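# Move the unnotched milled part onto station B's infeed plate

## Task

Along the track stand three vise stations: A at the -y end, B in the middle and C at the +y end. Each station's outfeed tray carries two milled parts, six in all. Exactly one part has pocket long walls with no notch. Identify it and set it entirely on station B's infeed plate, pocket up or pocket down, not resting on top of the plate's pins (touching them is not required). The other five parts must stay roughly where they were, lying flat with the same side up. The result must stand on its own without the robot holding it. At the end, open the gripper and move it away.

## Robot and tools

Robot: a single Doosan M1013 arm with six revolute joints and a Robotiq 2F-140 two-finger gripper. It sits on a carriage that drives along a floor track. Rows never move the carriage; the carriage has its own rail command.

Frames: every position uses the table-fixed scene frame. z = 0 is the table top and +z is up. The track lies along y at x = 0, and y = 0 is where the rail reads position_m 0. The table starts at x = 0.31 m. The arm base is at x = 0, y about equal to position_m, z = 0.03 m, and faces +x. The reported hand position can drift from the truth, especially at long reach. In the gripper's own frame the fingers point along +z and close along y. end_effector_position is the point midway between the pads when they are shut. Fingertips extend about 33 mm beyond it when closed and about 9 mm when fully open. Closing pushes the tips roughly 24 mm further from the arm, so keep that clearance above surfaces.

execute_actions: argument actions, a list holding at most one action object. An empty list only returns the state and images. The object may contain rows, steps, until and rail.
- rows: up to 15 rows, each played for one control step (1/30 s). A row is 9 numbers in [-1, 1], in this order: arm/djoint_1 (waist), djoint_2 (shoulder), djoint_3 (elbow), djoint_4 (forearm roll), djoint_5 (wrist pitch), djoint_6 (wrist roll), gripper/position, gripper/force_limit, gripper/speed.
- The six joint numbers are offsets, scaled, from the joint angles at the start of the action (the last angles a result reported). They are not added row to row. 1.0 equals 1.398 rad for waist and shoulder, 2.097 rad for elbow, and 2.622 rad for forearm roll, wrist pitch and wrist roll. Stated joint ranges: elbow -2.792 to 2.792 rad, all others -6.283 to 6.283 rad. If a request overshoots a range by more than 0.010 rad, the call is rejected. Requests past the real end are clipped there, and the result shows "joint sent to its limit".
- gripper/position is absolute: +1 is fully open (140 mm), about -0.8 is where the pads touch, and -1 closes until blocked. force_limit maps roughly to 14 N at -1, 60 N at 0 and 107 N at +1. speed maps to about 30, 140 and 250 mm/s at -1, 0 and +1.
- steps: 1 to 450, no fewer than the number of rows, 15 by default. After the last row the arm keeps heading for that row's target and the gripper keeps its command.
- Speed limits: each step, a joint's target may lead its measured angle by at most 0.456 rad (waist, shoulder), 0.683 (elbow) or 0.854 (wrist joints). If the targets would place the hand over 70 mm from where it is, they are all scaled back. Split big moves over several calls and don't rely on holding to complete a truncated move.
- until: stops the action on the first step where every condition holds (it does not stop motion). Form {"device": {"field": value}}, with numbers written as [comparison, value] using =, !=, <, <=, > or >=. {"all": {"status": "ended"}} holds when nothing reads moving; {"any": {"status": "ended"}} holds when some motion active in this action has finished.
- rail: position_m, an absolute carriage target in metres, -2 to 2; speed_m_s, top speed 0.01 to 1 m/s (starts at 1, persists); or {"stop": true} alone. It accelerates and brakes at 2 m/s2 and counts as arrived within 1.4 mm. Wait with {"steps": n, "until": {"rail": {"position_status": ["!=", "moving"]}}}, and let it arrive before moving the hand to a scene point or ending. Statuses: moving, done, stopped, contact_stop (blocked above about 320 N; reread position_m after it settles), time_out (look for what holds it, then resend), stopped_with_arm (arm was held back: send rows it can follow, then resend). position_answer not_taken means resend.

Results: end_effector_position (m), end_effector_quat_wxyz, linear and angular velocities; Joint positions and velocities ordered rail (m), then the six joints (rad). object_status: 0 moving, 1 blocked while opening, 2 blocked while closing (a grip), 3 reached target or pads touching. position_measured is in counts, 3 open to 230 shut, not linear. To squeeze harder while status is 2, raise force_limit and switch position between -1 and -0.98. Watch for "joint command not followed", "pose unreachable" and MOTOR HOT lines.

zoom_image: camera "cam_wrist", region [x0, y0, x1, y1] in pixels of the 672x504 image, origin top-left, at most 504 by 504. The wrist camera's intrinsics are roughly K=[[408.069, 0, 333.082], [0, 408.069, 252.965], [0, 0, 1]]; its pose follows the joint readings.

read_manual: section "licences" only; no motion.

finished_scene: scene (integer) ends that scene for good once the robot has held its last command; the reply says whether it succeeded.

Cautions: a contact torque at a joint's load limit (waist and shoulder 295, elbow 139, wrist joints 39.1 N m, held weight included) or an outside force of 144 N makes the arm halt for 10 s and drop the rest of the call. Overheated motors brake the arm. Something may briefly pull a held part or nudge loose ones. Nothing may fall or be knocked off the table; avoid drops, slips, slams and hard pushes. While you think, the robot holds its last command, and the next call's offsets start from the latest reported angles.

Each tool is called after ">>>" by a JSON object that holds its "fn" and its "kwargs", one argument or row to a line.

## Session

>>> {"fn": "execute_actions", "kwargs": {
  "actions": []
}}

Scene clock: 0.00 s.
end_effector_position=(+0.6969, -1.3750, +0.3609) position_measured=3 object_status=3 end_effector_quat_wxyz=(+0.719, +0.688, -0.058, -0.083) end_effector_velocity=(+0.000, +0.000, +0.000) end_effector_angular_velocity=(+0.000, +0.000, +0.000)
Joint positions: [-0.424 -0.722  0.879  1.122 -1.853  1.123  2.047]
Joint velocities: [0. 0. 0. 0. 0. 0. 0.]
rail: position_m=-0.424 position_m_goal=-0.424 speed_m_s=1.00 position_status=done position_answer=taken refusals=0
camera_calibration (this result's frames):
cam_wrist: T_world_to_cam=[[-0.155393, 0.0406972, 0.987014, -0.188502], [-0.840482, 0.519569, -0.153746, 1.36205], [-0.519079, -0.853459, -0.0465321, -0.625841], [0, 0, 0, 1]] pos_world=[0.790629, -1.23414, 0.366344]

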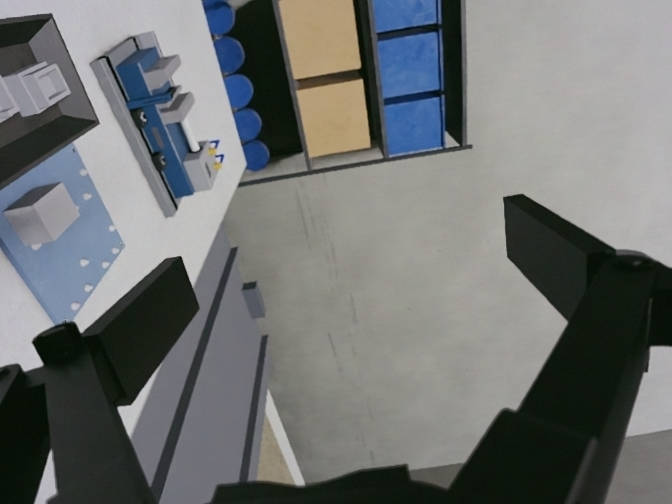

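>>> {"fn": "zoom_image", "kwargs": {
  "camera": "cam_wrist",
  "region": [0, 0, 130, 200]
}}

Region (0, 0, 130, 200) of cam_wrist's 672x504 image, scaled by 2.520, with more detail than that image has; it fills the left 328 columns of this view, and the rest is white.

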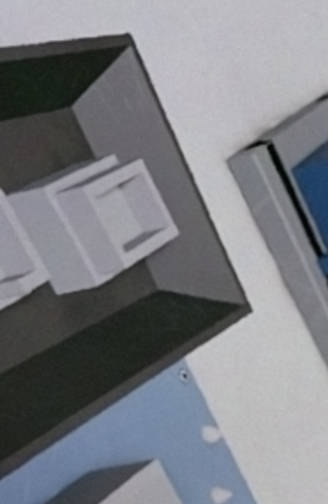

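>>> {"fn": "zoom_image", "kwargs": {
  "camera": "cam_wrist",
  "region": [0, 50, 80, 130]
}}

Region (0, 50, 80, 130) of cam_wrist's 672x504 image, scaled by 6.300, with more detail than that image has.

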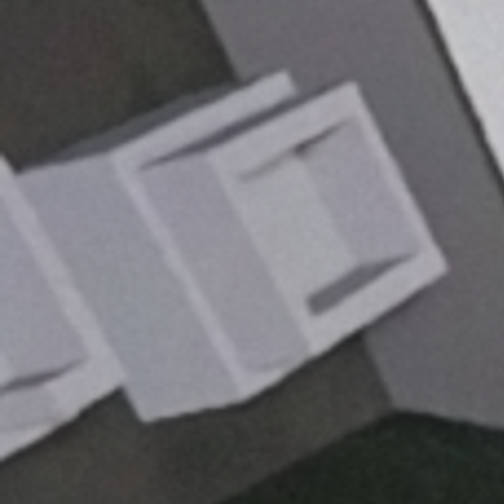

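>>> {"fn": "execute_actions", "kwargs": {
  "actions": [
    {"rows": [[0.0066,-0.0039,0.0028,0.0090,0,0.0053,0.9,0,0],[0.0251,-0.0149,0.0107,0.0343,-0.0002,0.0203,0.7,0,0],[0.0537,-0.0320,0.0228,0.0735,-0.0005,0.0434,0.5,0,0],[0.0906,-0.0539,0.0385,0.1240,-0.0009,0.0732,0.3,0,0],[0.1339,-0.0797,0.0569,0.1832,-0.0013,0.1083,0.1,0,0],[0.1818,-0.1082,0.0772,0.2488,-0.0017,0.1470,-0.05,0,0],[0.2325,-0.1384,0.0988,0.3181,-0.0022,0.1879,-0.05,0,0],[0.2840,-0.1690,0.1206,0.3886,-0.0027,0.2296,-0.05,0,0],[0.3347,-0.1992,0.1422,0.4579,-0.0032,0.2705,-0.05,0,0],[0.3826,-0.2277,0.1625,0.5235,-0.0036,0.3092,-0.05,0,0],[0.4259,-0.2535,0.1809,0.5827,-0.0040,0.3443,-0.05,0,0],[0.4628,-0.2754,0.1966,0.6332,-0.0044,0.3741,-0.05,0,0],[0.4914,-0.2925,0.2087,0.6724,-0.0047,0.3972,-0.05,0,0],[0.5099,-0.3035,0.2166,0.6977,-0.0048,0.4122,-0.05,0,0],[0.5165,-0.3074,0.2194,0.7067,-0.0049,0.4175,-0.05,0,0]], "rail": {"position_m": -1.7845}, "steps": 48}
  ]
}}

Scene clock: 54.77 s.
end_effector_position=(+0.7970, -1.8275, +0.1576) position_measured=135 object_status=3 end_effector_quat_wxyz=(+0.094, +0.756, -0.643, +0.077) end_effector_velocity=(-0.080, +0.021, -0.024) end_effector_angular_velocity=(+0.907, -0.186, -0.583)
Joint positions: [-1.713 -0.086  0.499  1.529 -0.272  1.111  3.014]
Joint velocities: [-0.542  0.326 -0.188  0.2    1.015 -0.006  0.476]
rail: position_m=-1.713 position_m_goal=-1.784 speed_m_s=1.00 position_status=moving position_answer=taken refusals=0
camera_calibration (this result's frames):
cam_wrist: T_world_to_cam=[[-0.998943, 0.0214825, -0.0406418, 0.845312], [0.0167541, 0.993419, 0.113301, 1.79073], [0.0428083, 0.1125, -0.992729, 0.497112], [0, 0, 0, 1]] pos_world=[0.793136, -1.85303, 0.324962]

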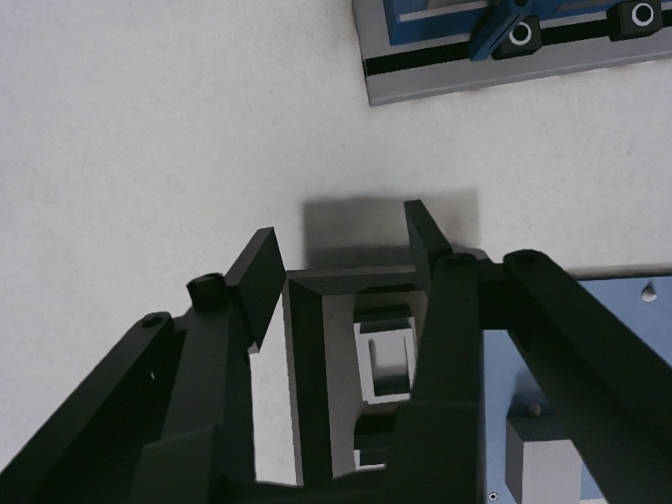

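>>> {"fn": "zoom_image", "kwargs": {
  "camera": "cam_wrist",
  "region": [320, 290, 440, 480]
}}

Region (320, 290, 440, 480) of cam_wrist's 672x504 image, scaled by 2.653, with more detail than that image has; it fills the left 318 columns of this view, and the rest is white.

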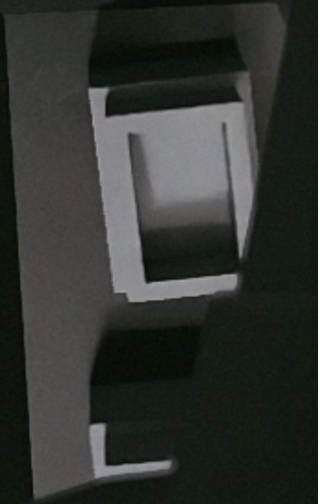

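>>> {"fn": "execute_actions", "kwargs": {
  "actions": []
}}

Scene clock: 84.60 s.
end_effector_position=(+0.7892, -1.8491, +0.1564) position_measured=135 object_status=3 end_effector_quat_wxyz=(+0.061, +0.742, -0.666, +0.054) end_effector_velocity=(-0.000, -0.000, -0.000) end_effector_angular_velocity=(+0.000, -0.000, -0.000)
Joint positions: [-1.785 -0.057  0.482  1.547 -0.181  1.111  3.057]
Joint velocities: [ 0. -0.  0. -0.  0. -0.  0.]
rail: position_m=-1.785 position_m_goal=-1.784 speed_m_s=1.00 position_status=done position_answer=taken refusals=0
camera_calibration (this result's frames):
cam_wrist: T_world_to_cam=[[-0.995682, 0.0779858, -0.050357, 0.941332], [0.0668099, 0.978616, 0.194545, 1.73283], [0.064452, 0.190341, -0.9796, 0.623494], [0, 0, 0, 1]] pos_world=[0.781311, -1.88786, 0.321065]

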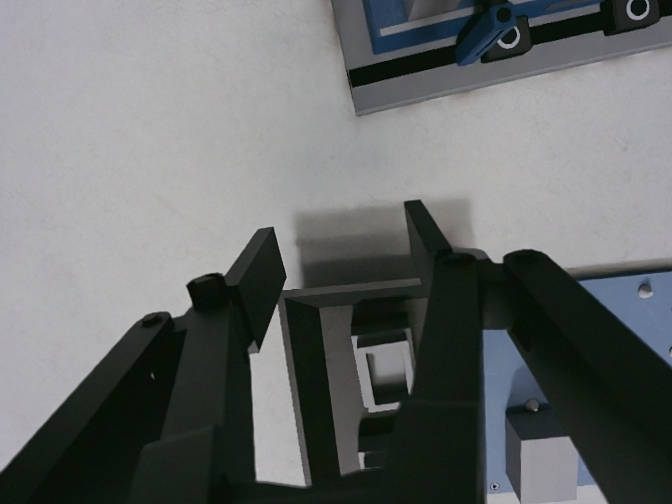

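>>> {"fn": "zoom_image", "kwargs": {
  "camera": "cam_wrist",
  "region": [245, 185, 435, 295]
}}

>>> {"fn": "zoom_image", "kwargs": {
  "camera": "cam_wrist",
  "region": [335, 305, 435, 425]
}}

Region (245, 185, 435, 295) of cam_wrist's 672x504 image, scaled by 2.653, with more detail than that image has; it fills the top 292 rows of this view, and the rest is white.

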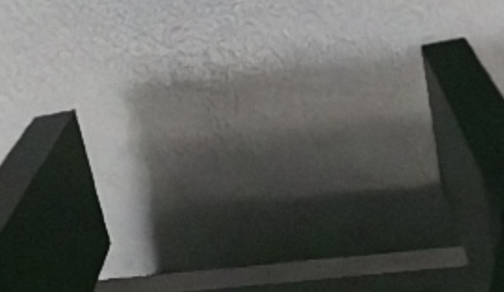

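Region (335, 305, 435, 425) of cam_wrist's 672x504 image, scaled by 4.200, with more detail than that image has.

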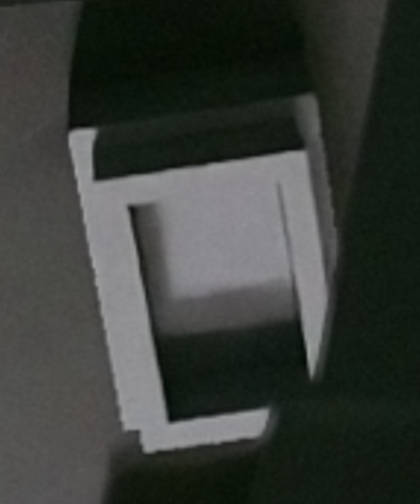

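>>> {"fn": "execute_actions", "kwargs": {
  "actions": [
    {"rows": [[0.0006,0.0001,0.0005,0.0009,-0.0005,0,-0.05,0,0],[0.0024,0.0004,0.0021,0.0034,-0.0018,0,-0.05,0,0],[0.0052,0.0008,0.0044,0.0072,-0.0039,-0.0001,-0.05,0,0],[0.0087,0.0014,0.0075,0.0121,-0.0066,-0.0002,-0.05,0,0],[0.0129,0.0020,0.0111,0.0179,-0.0098,-0.0003,-0.05,0,0],[0.0175,0.0027,0.0150,0.0243,-0.0132,-0.0004,-0.05,0,0],[0.0223,0.0035,0.0192,0.0311,-0.0169,-0.0005,-0.05,0,0],[0.0273,0.0042,0.0235,0.0379,-0.0207,-0.0006,-0.05,0,0],[0.0321,0.0050,0.0276,0.0447,-0.0244,-0.0007,-0.05,0,0],[0.0367,0.0057,0.0316,0.0511,-0.0279,-0.0008,-0.05,0,0],[0.0409,0.0063,0.0352,0.0569,-0.0310,-0.0009,-0.05,0,0],[0.0444,0.0069,0.0382,0.0618,-0.0337,-0.0010,-0.05,0,0],[0.0472,0.0073,0.0406,0.0656,-0.0358,-0.0010,-0.05,0,0],[0.0490,0.0076,0.0421,0.0681,-0.0371,-0.0011,-0.05,0,0],[0.0496,0.0077,0.0427,0.0690,-0.0376,-0.0011,-0.05,0,0]], "steps": 22}
  ]
}}

Scene clock: 115.63 s.
end_effector_position=(+0.7670, -1.7409, +0.1000) position_measured=135 object_status=3 end_effector_quat_wxyz=(-0.000, +0.741, -0.671, -0.000) end_effector_velocity=(-0.000, +0.000, -0.000) end_effector_angular_velocity=(+0.000, +0.000, +0.000)
Joint positions: [-1.785  0.012  0.493  1.636  0.     1.012  3.054]
Joint velocities: [ 0.     0.     0.     0.001  0.    -0.    -0.   ]
rail: position_m=-1.785 position_m_goal=-1.784 speed_m_s=1.00 position_status=done position_answer=taken refusals=0
camera_calibration (this result's frames):
cam_wrist: T_world_to_cam=[[-0.99491, 0.0932753, -0.038139, 0.932762], [0.0741297, 0.933809, 0.350008, 1.54022], [0.0682617, 0.345399, -0.93597, 0.811704], [0, 0, 0, 1]] pos_world=[0.758429, -1.80564, 0.256214]

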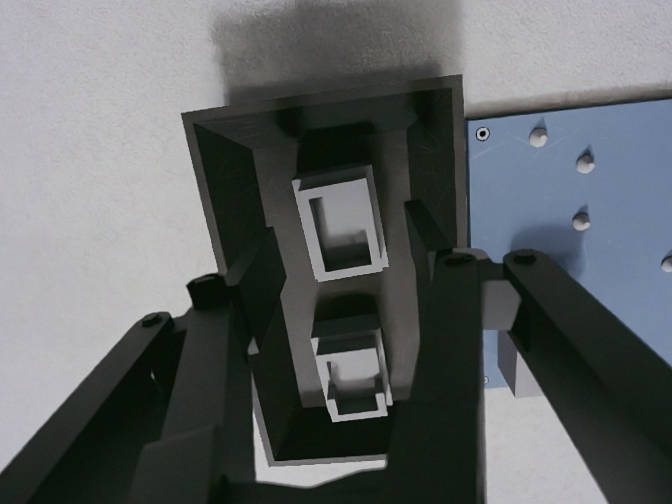

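>>> {"fn": "zoom_image", "kwargs": {
  "camera": "cam_wrist",
  "region": [265, 140, 425, 300]
}}

>>> {"fn": "zoom_image", "kwargs": {
  "camera": "cam_wrist",
  "region": [290, 300, 420, 440]
}}

Region (265, 140, 425, 300) of cam_wrist's 672x504 image, scaled by 3.150, with more detail than that image has.

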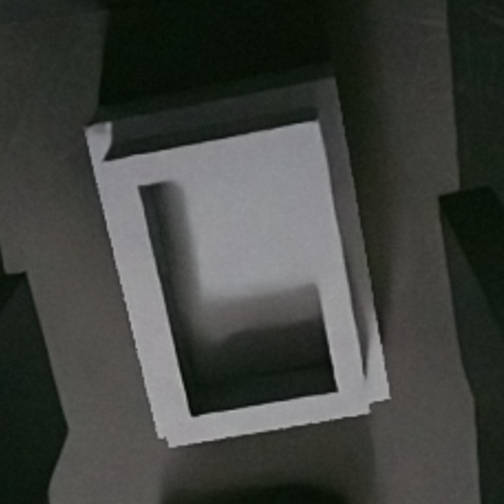

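Region (290, 300, 420, 440) of cam_wrist's 672x504 image, scaled by 3.600, with more detail than that image has; it fills the left 468 columns of this view, and the rest is white.

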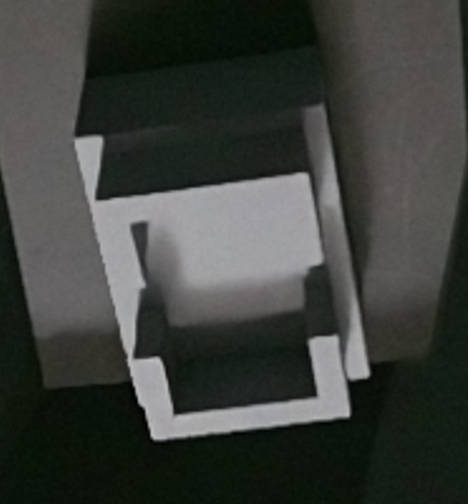

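>>> {"fn": "execute_actions", "kwargs": {
  "actions": [
    {"rows": [[0.0001,0.0006,0.0002,0,-0.0005,0,-0.05,1,-0.5],[0.0004,0.0021,0.0009,0,-0.0018,0,-0.05,1,-0.5],[0.0008,0.0045,0.0018,0,-0.0038,0,-0.05,1,-0.5],[0.0013,0.0074,0.0030,0,-0.0064,0,-0.05,1,-0.5],[0.0018,0.0108,0.0043,0,-0.0092,0,-0.05,1,-0.5],[0.0021,0.0143,0.0058,0,-0.0123,0,-0.05,1,-0.5],[0.0024,0.0179,0.0072,0,-0.0153,0,-0.05,1,-0.5],[0.0025,0.0212,0.0085,0,-0.0181,0,-0.05,1,-0.5],[0.0025,0.0242,0.0097,0,-0.0207,0,-0.05,1,-0.5],[0.0025,0.0265,0.0107,0,-0.0227,0,-0.05,1,-0.5],[0.0025,0.0281,0.0113,0,-0.0240,0,-0.05,1,-0.5],[0.0025,0.0287,0.0115,0,-0.0245,0,-0.05,1,-0.5]], "steps": 17}
  ]
}}

Scene clock: 215.83 s.
end_effector_position=(+0.7686, -1.7382, +0.0580) position_measured=135 object_status=3 end_effector_quat_wxyz=(-0.000, +0.743, -0.670, +0.000) end_effector_velocity=(-0.000, +0.000, -0.000) end_effector_angular_velocity=(+0.000, -0.000, +0.000)
Joint positions: [-1.785  0.016  0.533  1.66   0.     0.948  3.054]
Joint velocities: [ 0.     0.     0.     0.001  0.    -0.001  0.   ]
rail: position_m=-1.785 position_m_goal=-1.784 speed_m_s=1.00 position_status=done position_answer=taken refusals=0
camera_calibration (this result's frames):
cam_wrist: T_world_to_cam=[[-0.995225, 0.0898228, -0.0381906, 0.926698], [0.0708691, 0.93405, 0.35004, 1.55518], [0.0671135, 0.345663, -0.935956, 0.772717], [0, 0, 0, 1]] pos_world=[0.760199, -1.80296, 0.214243]

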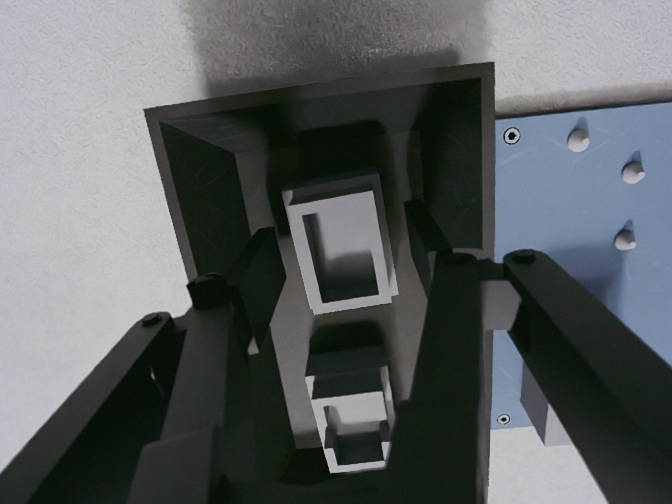

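>>> {"fn": "zoom_image", "kwargs": {
  "camera": "cam_wrist",
  "region": [255, 155, 430, 330]
}}

Region (255, 155, 430, 330) of cam_wrist's 672x504 image, scaled by 2.880, with more detail than that image has.

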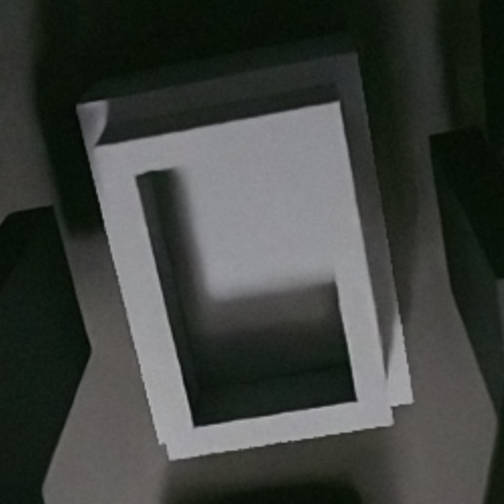

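>>> {"fn": "execute_actions", "kwargs": {
  "actions": [
    {"rows": [[0,0.0005,0.0002,0,-0.0004,0,-1,1,-0.5],[0,0.0011,0.0004,0,-0.0009,0,-1,1,-0.5],[0,0.0014,0.0006,0,-0.0012,0,-1,1,-0.5]], "steps": 13}
  ]
}}

Scene clock: 239.27 s.
end_effector_position=(+0.7686, -1.7382, +0.0561) position_measured=172 object_status=0 end_effector_quat_wxyz=(-0.000, +0.743, -0.670, +0.000) end_effector_velocity=(-0.000, -0.000, -0.000) end_effector_angular_velocity=(-0.000, +0.000, +0.000)
Joint positions: [-1.785  0.016  0.535  1.662  0.     0.945  3.054]
Joint velocities: [ 0.  0. -0.  0. -0. -0. -0.]
rail: position_m=-1.785 position_m_goal=-1.784 speed_m_s=1.00 position_status=done position_answer=taken refusals=0
camera_calibration (this result's frames):
cam_wrist: T_world_to_cam=[[-0.995225, 0.0897981, -0.0382501, 0.926578], [0.0708271, 0.934063, 0.350015, 1.55594], [0.0671587, 0.345635, -0.935963, 0.770798], [0, 0, 0, 1]] pos_world=[0.760185, -1.80296, 0.212278]

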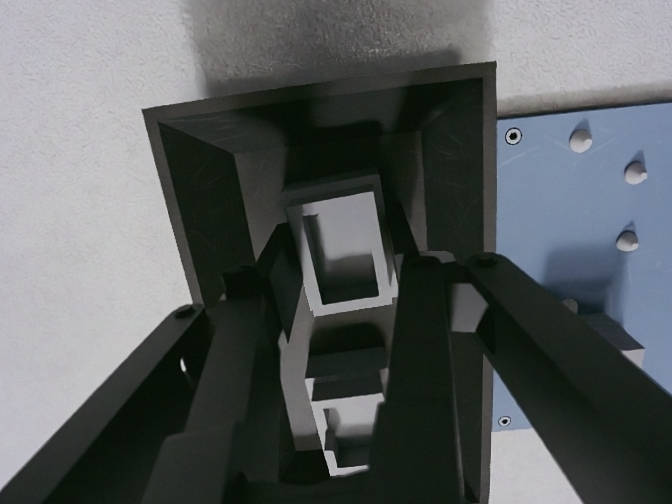

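>>> {"fn": "zoom_image", "kwargs": {
  "camera": "cam_wrist",
  "region": [255, 155, 430, 330]
}}

>>> {"fn": "execute_actions", "kwargs": {
  "actions": []
}}

Region (255, 155, 430, 330) of cam_wrist's 672x504 image, scaled by 2.880, with more detail than that image has.

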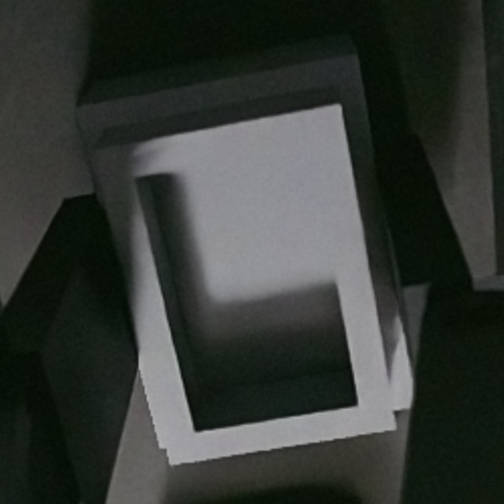

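Scene clock: 280.17 s.
end_effector_position=(+0.7686, -1.7382, +0.0560) position_measured=172 object_status=2 end_effector_quat_wxyz=(-0.000, +0.743, -0.670, -0.000) end_effector_velocity=(-0.000, -0.000, -0.000) end_effector_angular_velocity=(-0.000, +0.000, +0.000)
Joint positions: [-1.785  0.016  0.535  1.662  0.     0.945  3.054]
Joint velocities: [ 0.  0. -0.  0.  0.  0. -0.]
rail: position_m=-1.785 position_m_goal=-1.784 speed_m_s=1.00 position_status=done position_answer=taken refusals=0
camera_calibration (this result's frames):
cam_wrist: T_world_to_cam=[[-0.995228, 0.0898219, -0.0381278, 0.926589], [0.0708905, 0.934051, 0.350034, 1.5559], [0.067054, 0.345661, -0.935961, 0.77082], [0, 0, 0, 1]] pos_world=[0.760182, -1.80296, 0.212169]

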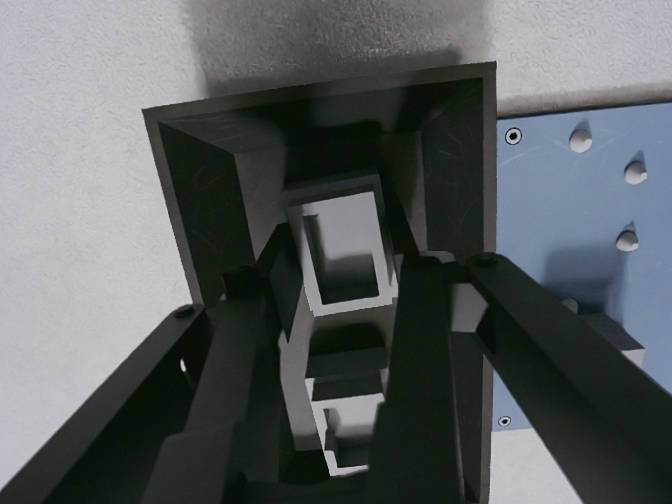

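>>> {"fn": "execute_actions", "kwargs": {
  "actions": [
    {"rows": [[0,-0.0008,-0.0004,0,0.0007,0,-1,1,-0.5],[0,-0.0028,-0.0012,0,0.0025,0,-1,1,-0.5],[0,-0.0064,-0.0028,0,0.0056,0,-1,1,-0.5],[0,-0.0111,-0.0049,0,0.0099,0,-1,1,-0.5],[0,-0.0167,-0.0074,0,0.0148,0,-1,1,-0.5],[0,-0.0226,-0.0100,0,0.0201,0,-1,1,-0.5],[0,-0.0286,-0.0127,0,0.0254,0,-1,1,-0.5],[0,-0.0341,-0.0151,0,0.0304,0,-1,1,-0.5],[-0.0005,-0.0506,-0.0116,0,0.0362,0.0013,-1,1,-0.5],[-0.0016,-0.0819,0.0018,0,0.0423,0.0047,-1,1,-0.5],[-0.0033,-0.1272,0.0226,0,0.0498,0.0097,-1,1,-0.5],[-0.0054,-0.1815,0.0476,0,0.0587,0.0157,-1,1,-0.5],[-0.0075,-0.2388,0.0739,0,0.0682,0.0221,-1,1,-0.5],[-0.0097,-0.2961,0.1003,0,0.0777,0.0285,-1,1,-0.5],[-0.0114,-0.3414,0.1211,0,0.0852,0.0335,-1,1,-0.5]], "steps": 28}
  ]
}}

Scene clock: 289.83 s.
end_effector_position=(+0.5506, -1.7502, +0.2502) position_measured=172 object_status=2 end_effector_quat_wxyz=(-0.000, +0.707, -0.707, +0.000) end_effector_velocity=(-0.031, -0.002, +0.011) end_effector_angular_velocity=(+0.000, -0.000, -0.015)
Joint positions: [-1.785 -0.     0.058  1.915  0.     1.168  3.142]
Joint velocities: [ 0.    -0.003 -0.056  0.04  -0.     0.016  0.012]
rail: position_m=-1.785 position_m_goal=-1.784 speed_m_s=1.00 position_status=done position_answer=taken refusals=0
camera_calibration (this result's frames):
cam_wrist: T_world_to_cam=[[-0.980608, 0.192096, -0.0388159, 0.889309], [0.166686, 0.921682, 0.350312, 1.44016], [0.103069, 0.337048, -0.935829, 0.936524], [0, 0, 0, 1]] pos_world=[0.535482, -1.81386, 0.406439]

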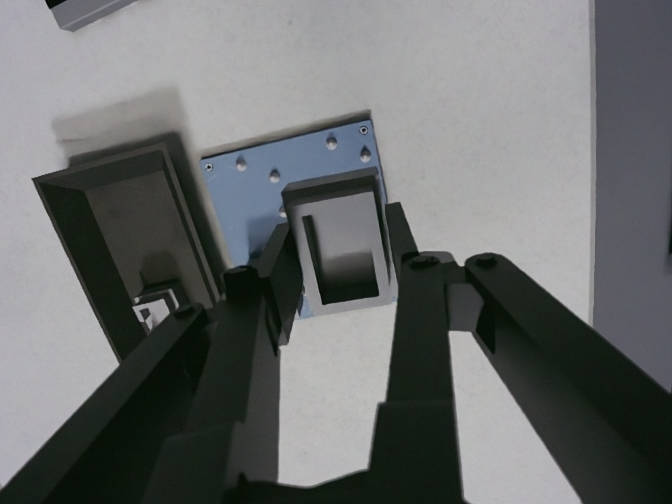

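>>> {"fn": "execute_actions", "kwargs": {
  "actions": []
}}

Scene clock: 315.30 s.
end_effector_position=(+0.5501, -1.7504, +0.2500) position_measured=172 object_status=2 end_effector_quat_wxyz=(-0.000, +0.707, -0.707, -0.000) end_effector_velocity=(-0.000, +0.000, +0.000) end_effector_angular_velocity=(-0.000, -0.000, +0.000)
Joint positions: [-1.785 -0.     0.058  1.916  0.     1.168  3.142]
Joint velocities: [ 0.  0. -0. -0. -0. -0.  0.]
rail: position_m=-1.785 position_m_goal=-1.784 speed_m_s=1.00 position_status=done position_answer=taken refusals=0
camera_calibration (this result's frames):
cam_wrist: T_world_to_cam=[[-0.980576, 0.192404, -0.0381056, 0.889164], [0.167246, 0.921683, 0.350043, 1.4402], [0.102471, 0.33687, -0.935958, 0.936473], [0, 0, 0, 1]] pos_world=[0.535064, -1.81395, 0.406252]

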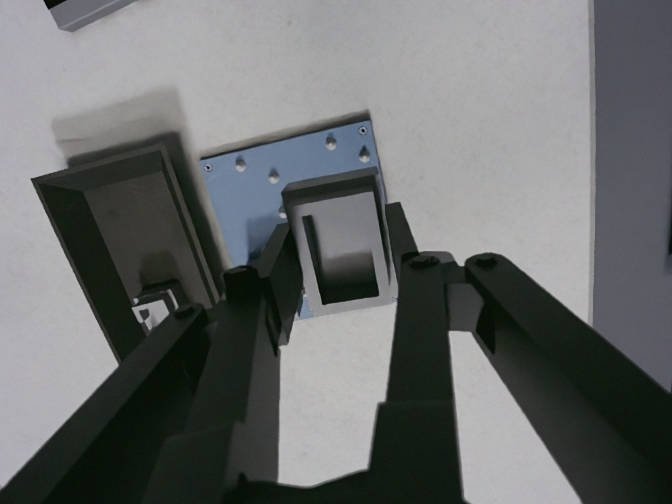

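>>> {"fn": "execute_actions", "kwargs": {
  "actions": [
    {"rail":{"position_m":0.185},"steps":2}
  ]
}}

Scene clock: 321.63 s.
end_effector_position=(+0.5501, -1.7479, +0.2500) position_measured=172 object_status=2 end_effector_quat_wxyz=(-0.000, +0.707, -0.707, -0.000) end_effector_velocity=(+0.000, +0.100, +0.000) end_effector_angular_velocity=(-0.000, -0.000, +0.000)
Joint positions: [-1.782 -0.     0.058  1.915  0.     1.168  3.142]
Joint velocities: [ 0.1 -0.   0.  -0.  -0.  -0.  -0. ]
rail: position_m=-1.782 position_m_goal=0.185 speed_m_s=1.00 position_status=moving position_answer=taken refusals=0
camera_calibration (this result's frames):
cam_wrist: T_world_to_cam=[[-0.980578, 0.192389, -0.0381133, 0.888657], [0.167229, 0.921685, 0.350044, 1.43789], [0.102473, 0.336872, -0.935958, 0.935639], [0, 0, 0, 1]] pos_world=[0.535062, -1.81145, 0.406261]

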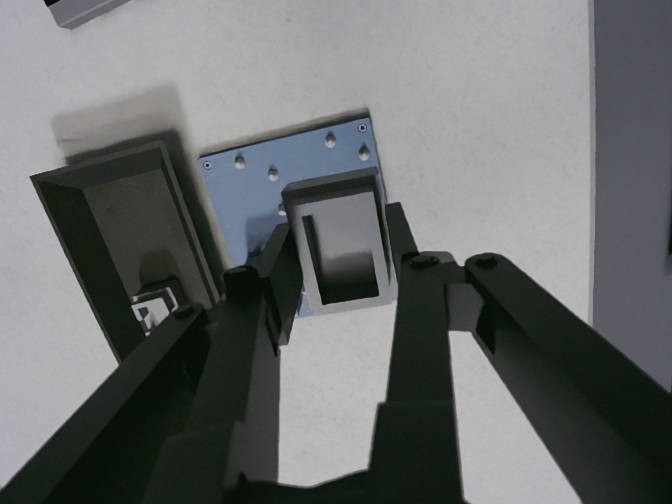

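The carriage is driving to station B, so I'll check it once it has arrived.

>>> {"fn": "execute_actions", "kwargs": {
  "actions": []
}}

Scene clock: 324.57 s.
end_effector_position=(+0.5501, +0.2198, +0.2500) position_measured=172 object_status=2 end_effector_quat_wxyz=(-0.000, +0.707, -0.707, -0.000) end_effector_velocity=(-0.000, -0.000, -0.000) end_effector_angular_velocity=(+0.000, +0.000, +0.000)
Joint positions: [ 0.185 -0.     0.058  1.915  0.     1.168  3.142]
Joint velocities: [-0.  0.  0. -0.  0.  0. -0.]
rail: position_m=0.185 position_m_goal=0.185 speed_m_s=1.00 position_status=done position_answer=taken refusals=0
camera_calibration (this result's frames):
cam_wrist: T_world_to_cam=[[-0.980577, 0.192394, -0.0381142, 0.510095], [0.167232, 0.921681, 0.350054, -0.375701], [0.102477, 0.336881, -0.935954, 0.272775], [0, 0, 0, 1]] pos_world=[0.535063, 0.156244, 0.406262]

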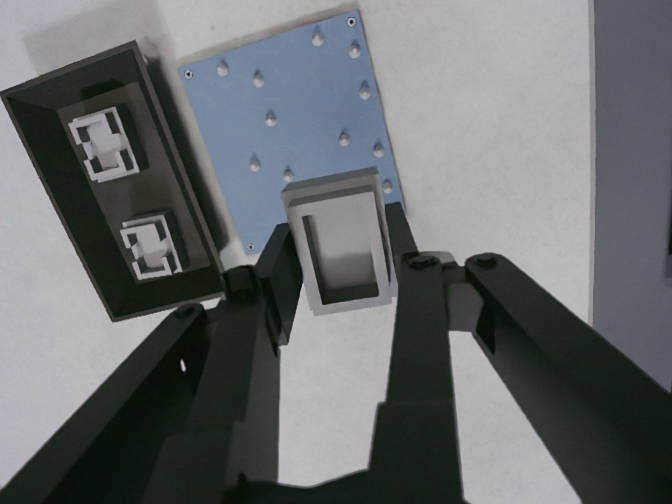

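>>> {"fn": "zoom_image", "kwargs": {
  "camera": "cam_wrist",
  "region": [170, 0, 422, 252]
}}

>>> {"fn": "zoom_image", "kwargs": {
  "camera": "cam_wrist",
  "region": [0, 30, 240, 330]
}}

Region (170, 0, 422, 252) of cam_wrist's 672x504 image, scaled by 2.000, with more detail than that image has.

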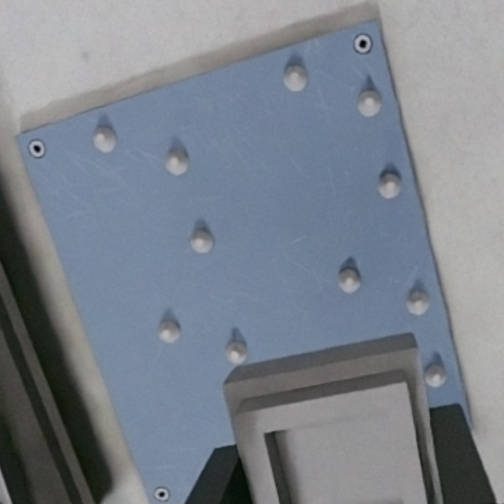

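Region (0, 30, 240, 330) of cam_wrist's 672x504 image, scaled by 1.680, with more detail than that image has; it fills the left 403 columns of this view, and the rest is white.

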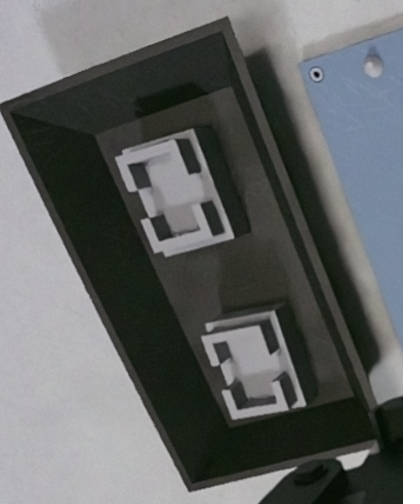

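>>> {"fn": "execute_actions", "kwargs": {
  "actions": [
    {"rail":{"position_m":0.1132},"rows":[[0,0.00178,0.00089,0,-0.00166,-0.00038,-1,1,-0.5],[0,0.00678,0.00338,0,-0.00632,-0.00144,-1,1,-0.5],[0,0.01451,0.00723,0,-0.01352,-0.00308,-1,1,-0.5],[0,0.02447,0.0122,0,-0.0228,-0.0052,-1,1,-0.5],[0,0.03617,0.01803,0,-0.0337,-0.00768,-1,1,-0.5],[0,0.04911,0.02448,0,-0.04576,-0.01043,-1,1,-0.5],[0,0.06279,0.0313,0,-0.05851,-0.01334,-1,1,-0.5],[0,0.07673,0.03824,0,-0.07149,-0.0163,-1,1,-0.5],[0,0.09041,0.04506,0,-0.08424,-0.0192,-1,1,-0.5],[0,0.10335,0.05151,0,-0.0963,-0.02195,-1,1,-0.5],[0,0.11505,0.05734,0,-0.1072,-0.02444,-1,1,-0.5],[0,0.12501,0.06231,0,-0.11648,-0.02655,-1,1,-0.5],[0,0.13274,0.06616,0,-0.12369,-0.02819,-1,1,-0.5],[0,0.13774,0.06865,0,-0.12835,-0.02926,-1,1,-0.5],[0,0.13952,0.06954,0,-0.13,-0.02963,-1,1,-0.5]],"steps":24}
  ]
}}

Scene clock: 444.47 s.
end_effector_position=(+0.5666, +0.1472, +0.0721) position_measured=172 object_status=2 end_effector_quat_wxyz=(-0.000, +0.734, -0.679, -0.000) end_effector_velocity=(-0.000, +0.000, -0.000) end_effector_angular_velocity=(+0.000, +0.000, +0.000)
Joint positions: [ 0.113 -0.     0.253  2.061  0.     0.828  3.064]
Joint velocities: [ 0.     0.    -0.     0.001  0.    -0.    -0.   ]
rail: position_m=0.113 position_m_goal=0.113 speed_m_s=1.00 position_status=done position_answer=taken refusals=0
camera_calibration (this result's frames):
cam_wrist: T_world_to_cam=[[-0.992542, 0.1158, -0.0380994, 0.551541], [0.0952862, 0.931879, 0.350033, -0.209934], [0.0760379, 0.343792, -0.935962, 0.14293], [0, 0, 0, 1]] pos_world=[0.556563, 0.0826264, 0.228274]

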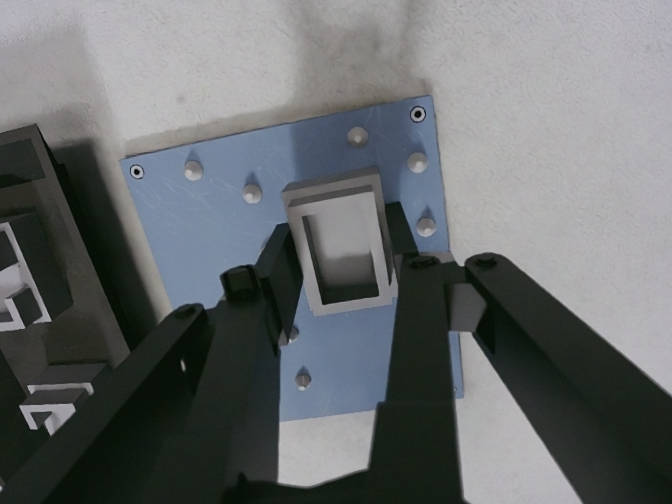

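>>> {"fn": "zoom_image", "kwargs": {
  "camera": "cam_wrist",
  "region": [225, 100, 450, 325]
}}

>>> {"fn": "zoom_image", "kwargs": {
  "camera": "cam_wrist",
  "region": [270, 115, 396, 241]
}}

Region (225, 100, 450, 325) of cam_wrist's 672x504 image, scaled by 2.240, with more detail than that image has.

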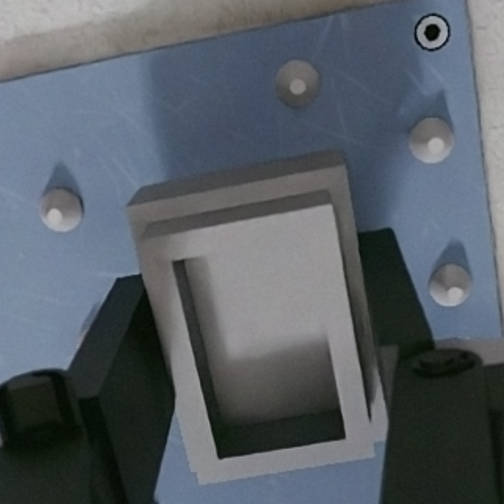

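Region (270, 115, 396, 241) of cam_wrist's 672x504 image, scaled by 4.000, with more detail than that image has.

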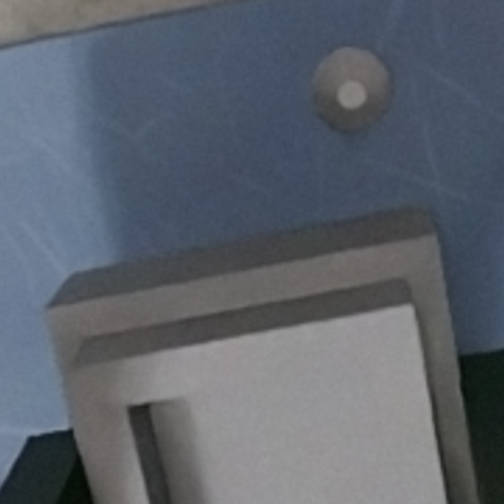

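>>> {"fn": "zoom_image", "kwargs": {
  "camera": "cam_wrist",
  "region": [228, 165, 291, 228]
}}

>>> {"fn": "zoom_image", "kwargs": {
  "camera": "cam_wrist",
  "region": [370, 135, 433, 198]
}}

>>> {"fn": "zoom_image", "kwargs": {
  "camera": "cam_wrist",
  "region": [160, 140, 223, 203]
}}

>>> {"fn": "zoom_image", "kwargs": {
  "camera": "cam_wrist",
  "region": [330, 110, 393, 173]
}}

Region (228, 165, 291, 228) of cam_wrist's 672x504 image, scaled by 8.000, with more detail than that image has.

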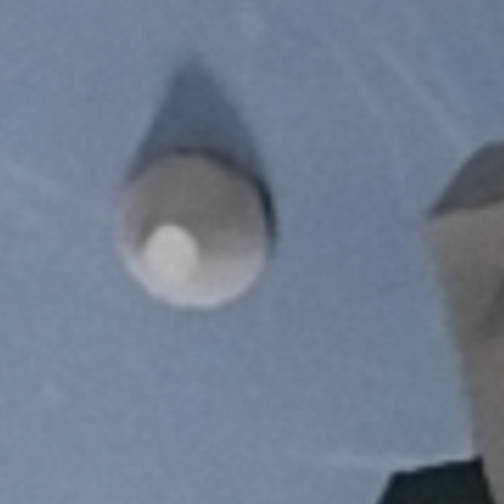

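Region (370, 135, 433, 198) of cam_wrist's 672x504 image, scaled by 8.000, with more detail than that image has.

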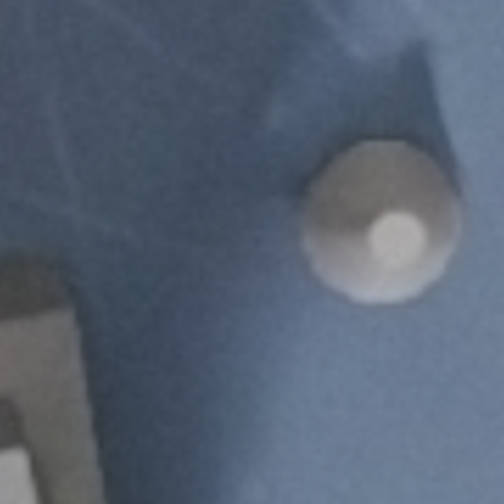

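Region (160, 140, 223, 203) of cam_wrist's 672x504 image, scaled by 8.000, with more detail than that image has.

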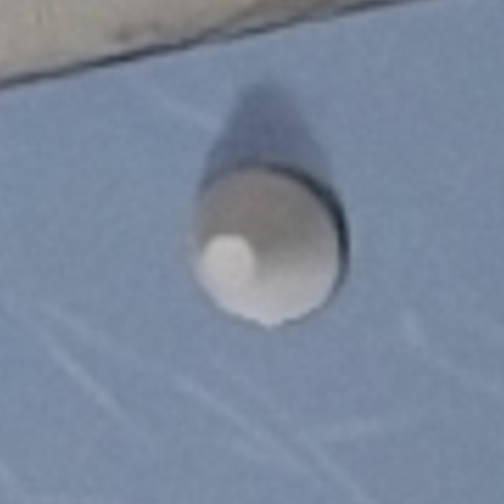

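Region (330, 110, 393, 173) of cam_wrist's 672x504 image, scaled by 8.000, with more detail than that image has.

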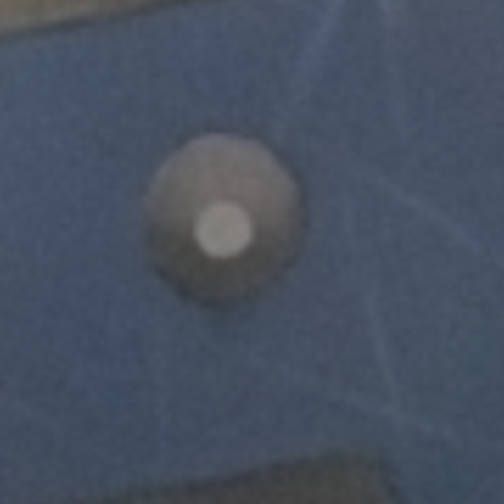

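>>> {"fn": "execute_actions", "kwargs": {
  "actions": [
    {"rows":[[0,0.0007,0.00026,0,-0.00058,0,-1,1,-0.5],[0,0.0025,0.00093,0,-0.00208,0,-1,1,-0.5],[0,0.00496,0.00185,0,-0.00413,0,-1,1,-0.5],[0,0.00765,0.00286,0,-0.00636,0,-1,1,-0.5],[0,0.01011,0.00378,0,-0.00841,0,-1,1,-0.5],[0,0.01191,0.00445,0,-0.00991,0,-1,1,-0.5],[0,0.01261,0.00471,0,-0.01049,0,-1,1,-0.5]],"steps":11}
  ]
}}

Scene clock: 564.83 s.
end_effector_position=(+0.5666, +0.1472, +0.0581) position_measured=172 object_status=2 end_effector_quat_wxyz=(-0.000, +0.734, -0.679, -0.000) end_effector_velocity=(+0.000, +0.000, -0.000) end_effector_angular_velocity=(-0.000, -0.002, -0.000)
Joint positions: [ 0.113 -0.     0.27   2.071  0.     0.8    3.064]
Joint velocities: [ 0.    -0.     0.     0.001  0.    -0.002 -0.   ]
rail: position_m=0.113 position_m_goal=0.113 speed_m_s=1.00 position_status=done position_answer=taken refusals=0
camera_calibration (this result's frames):
cam_wrist: T_world_to_cam=[[-0.992548, 0.115755, -0.0380764, 0.551023], [0.0952526, 0.931884, 0.350029, -0.205056], [0.0760004, 0.343793, -0.935965, 0.129865], [0, 0, 0, 1]] pos_world=[0.556579, 0.0826576, 0.214306]

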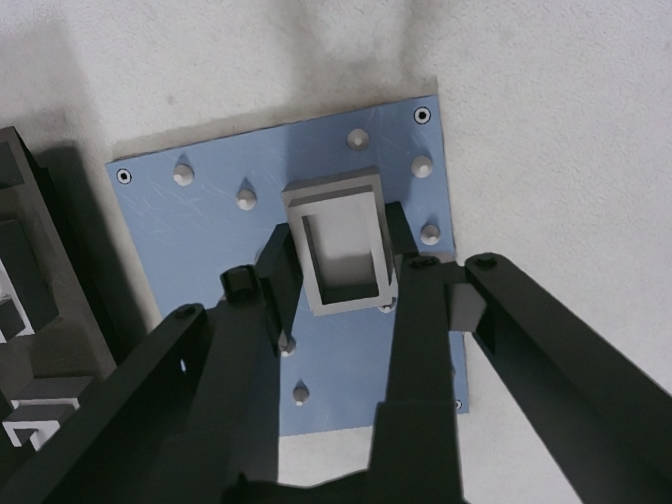

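>>> {"fn": "zoom_image", "kwargs": {
  "camera": "cam_wrist",
  "region": [230, 120, 440, 330]
}}

>>> {"fn": "zoom_image", "kwargs": {
  "camera": "cam_wrist",
  "region": [262, 150, 325, 213]
}}

Region (230, 120, 440, 330) of cam_wrist's 672x504 image, scaled by 2.400, with more detail than that image has.

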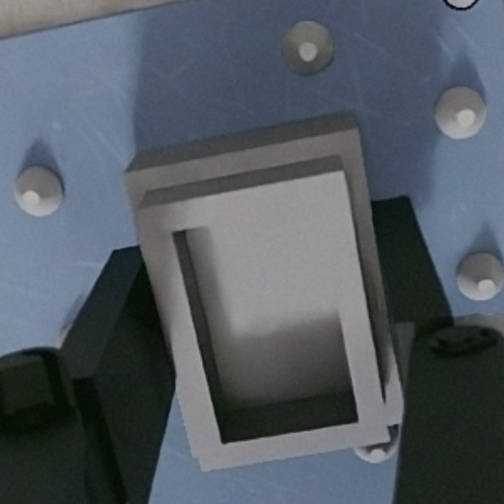

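Region (262, 150, 325, 213) of cam_wrist's 672x504 image, scaled by 8.000, with more detail than that image has.

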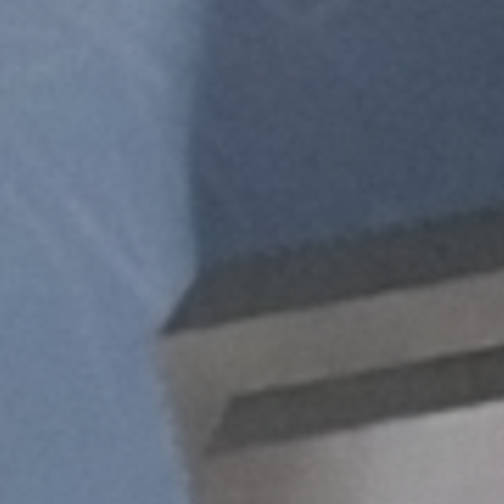

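>>> {"fn": "execute_actions", "kwargs": {
  "actions": [
    {"rows":[[0,0.00046,0.00016,0,-0.00037,0,-1,1,-0.5],[0,0.00092,0.00032,0,-0.00075,0,-1,1,-0.5]],"steps":5}
  ]
}}

Scene clock: 599.80 s.
end_effector_position=(+0.5666, +0.1472, +0.0571) position_measured=172 object_status=2 end_effector_quat_wxyz=(-0.000, +0.734, -0.679, -0.000) end_effector_velocity=(+0.000, -0.000, -0.001) end_effector_angular_velocity=(-0.000, -0.001, -0.000)
Joint positions: [ 0.113 -0.     0.272  2.072  0.     0.798  3.064]
Joint velocities: [ 0.    -0.     0.001  0.    -0.    -0.002  0.   ]
rail: position_m=0.113 position_m_goal=0.113 speed_m_s=1.00 position_status=done position_answer=taken refusals=0
camera_calibration (this result's frames):
cam_wrist: T_world_to_cam=[[-0.992544, 0.115798, -0.0380565, 0.55098], [0.0952991, 0.93188, 0.350027, -0.204721], [0.0759963, 0.34379, -0.935966, 0.128963], [0, 0, 0, 1]] pos_world=[0.556581, 0.0826375, 0.213331]

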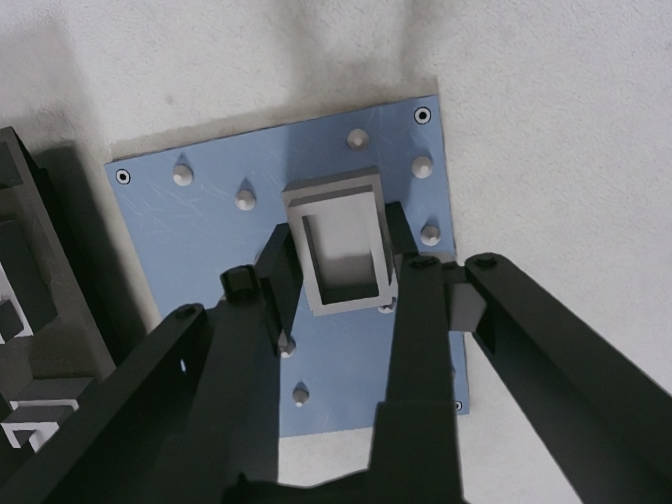

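>>> {"fn": "execute_actions", "kwargs": {
  "actions": [
    {"rows":[[0,0.00046,0.00016,0,-0.00037,0,-1,1,-0.5],[0,0.00092,0.00032,0,-0.00075,0,-1,1,-0.5]],"steps":5}
  ]
}}

Scene clock: 604.33 s.
end_effector_position=(+0.5666, +0.1472, +0.0561) position_measured=172 object_status=2 end_effector_quat_wxyz=(-0.000, +0.734, -0.679, -0.000) end_effector_velocity=(+0.000, -0.000, -0.001) end_effector_angular_velocity=(-0.000, -0.001, -0.000)
Joint positions: [ 0.113 -0.     0.273  2.072  0.     0.796  3.064]
Joint velocities: [ 0.     0.     0.001  0.     0.    -0.002  0.   ]
rail: position_m=0.113 position_m_goal=0.113 speed_m_s=1.00 position_status=done position_answer=taken refusals=0
camera_calibration (this result's frames):
cam_wrist: T_world_to_cam=[[-0.992549, 0.115755, -0.0380351, 0.550944], [0.0952672, 0.931884, 0.350024, -0.204387], [0.0759615, 0.343793, -0.935968, 0.128061], [0, 0, 0, 1]] pos_world=[0.556583, 0.0826639, 0.212357]

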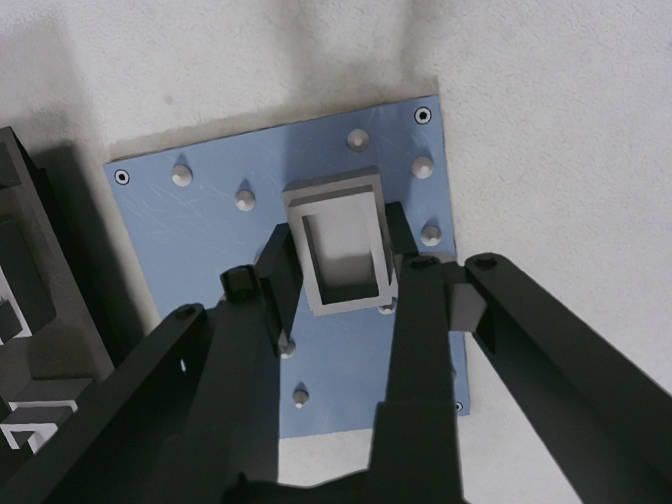

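>>> {"fn": "execute_actions", "kwargs": {
  "actions": [
    {"rows":[[0,0.00046,0.00016,0,-0.00037,0,-1,1,-0.5],[0,0.00092,0.00032,0,-0.00075,0,-1,1,-0.5]],"steps":5}
  ]
}}

Scene clock: 606.93 s.
end_effector_position=(+0.5666, +0.1472, +0.0552) position_measured=172 object_status=2 end_effector_quat_wxyz=(+0.000, +0.734, -0.679, -0.000) end_effector_velocity=(+0.000, -0.000, -0.001) end_effector_angular_velocity=(-0.000, -0.001, -0.000)
Joint positions: [ 0.113 -0.     0.274  2.073  0.     0.795  3.064]
Joint velocities: [ 0.     0.     0.001  0.    -0.    -0.002  0.   ]
rail: position_m=0.113 position_m_goal=0.113 speed_m_s=1.00 position_status=done position_answer=taken refusals=0
camera_calibration (this result's frames):
cam_wrist: T_world_to_cam=[[-0.992545, 0.115798, -0.0380151, 0.550898], [0.0953141, 0.93188, 0.350022, -0.204052], [0.0759573, 0.34379, -0.93597, 0.12716], [0, 0, 0, 1]] pos_world=[0.556581, 0.0826422, 0.211383]

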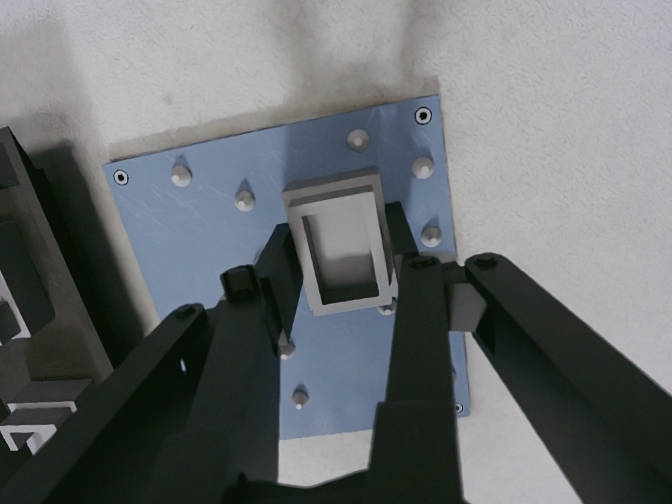

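>>> {"fn": "execute_actions", "kwargs": {
  "actions": [
    {"rows":[[0,0.00046,0.00016,0,-0.00037,0,-1,1,-0.5],[0,0.00092,0.00032,0,-0.00075,0,-1,1,-0.5]],"steps":5}
  ]
}}

Scene clock: 611.17 s.
end_effector_position=(+0.5666, +0.1472, +0.0542) position_measured=172 object_status=2 end_effector_quat_wxyz=(+0.000, +0.734, -0.679, -0.000) end_effector_velocity=(+0.000, +0.000, -0.001) end_effector_angular_velocity=(-0.000, -0.001, -0.000)
Joint positions: [ 0.113 -0.     0.275  2.074  0.     0.793  3.064]
Joint velocities: [ 0.     0.     0.001  0.    -0.    -0.002  0.   ]
rail: position_m=0.113 position_m_goal=0.113 speed_m_s=1.00 position_status=done position_answer=taken refusals=0
camera_calibration (this result's frames):
cam_wrist: T_world_to_cam=[[-0.992551, 0.115756, -0.0379951, 0.55086], [0.0952818, 0.931884, 0.35002, -0.203716], [0.075924, 0.343793, -0.935971, 0.12626], [0, 0, 0, 1]] pos_world=[0.556581, 0.0826673, 0.210411]

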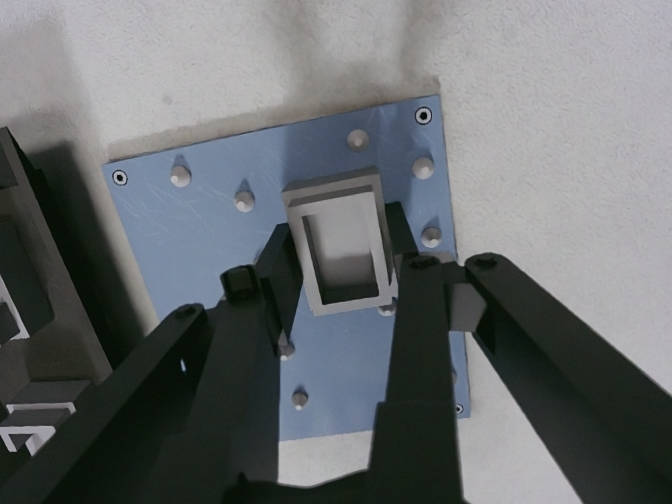

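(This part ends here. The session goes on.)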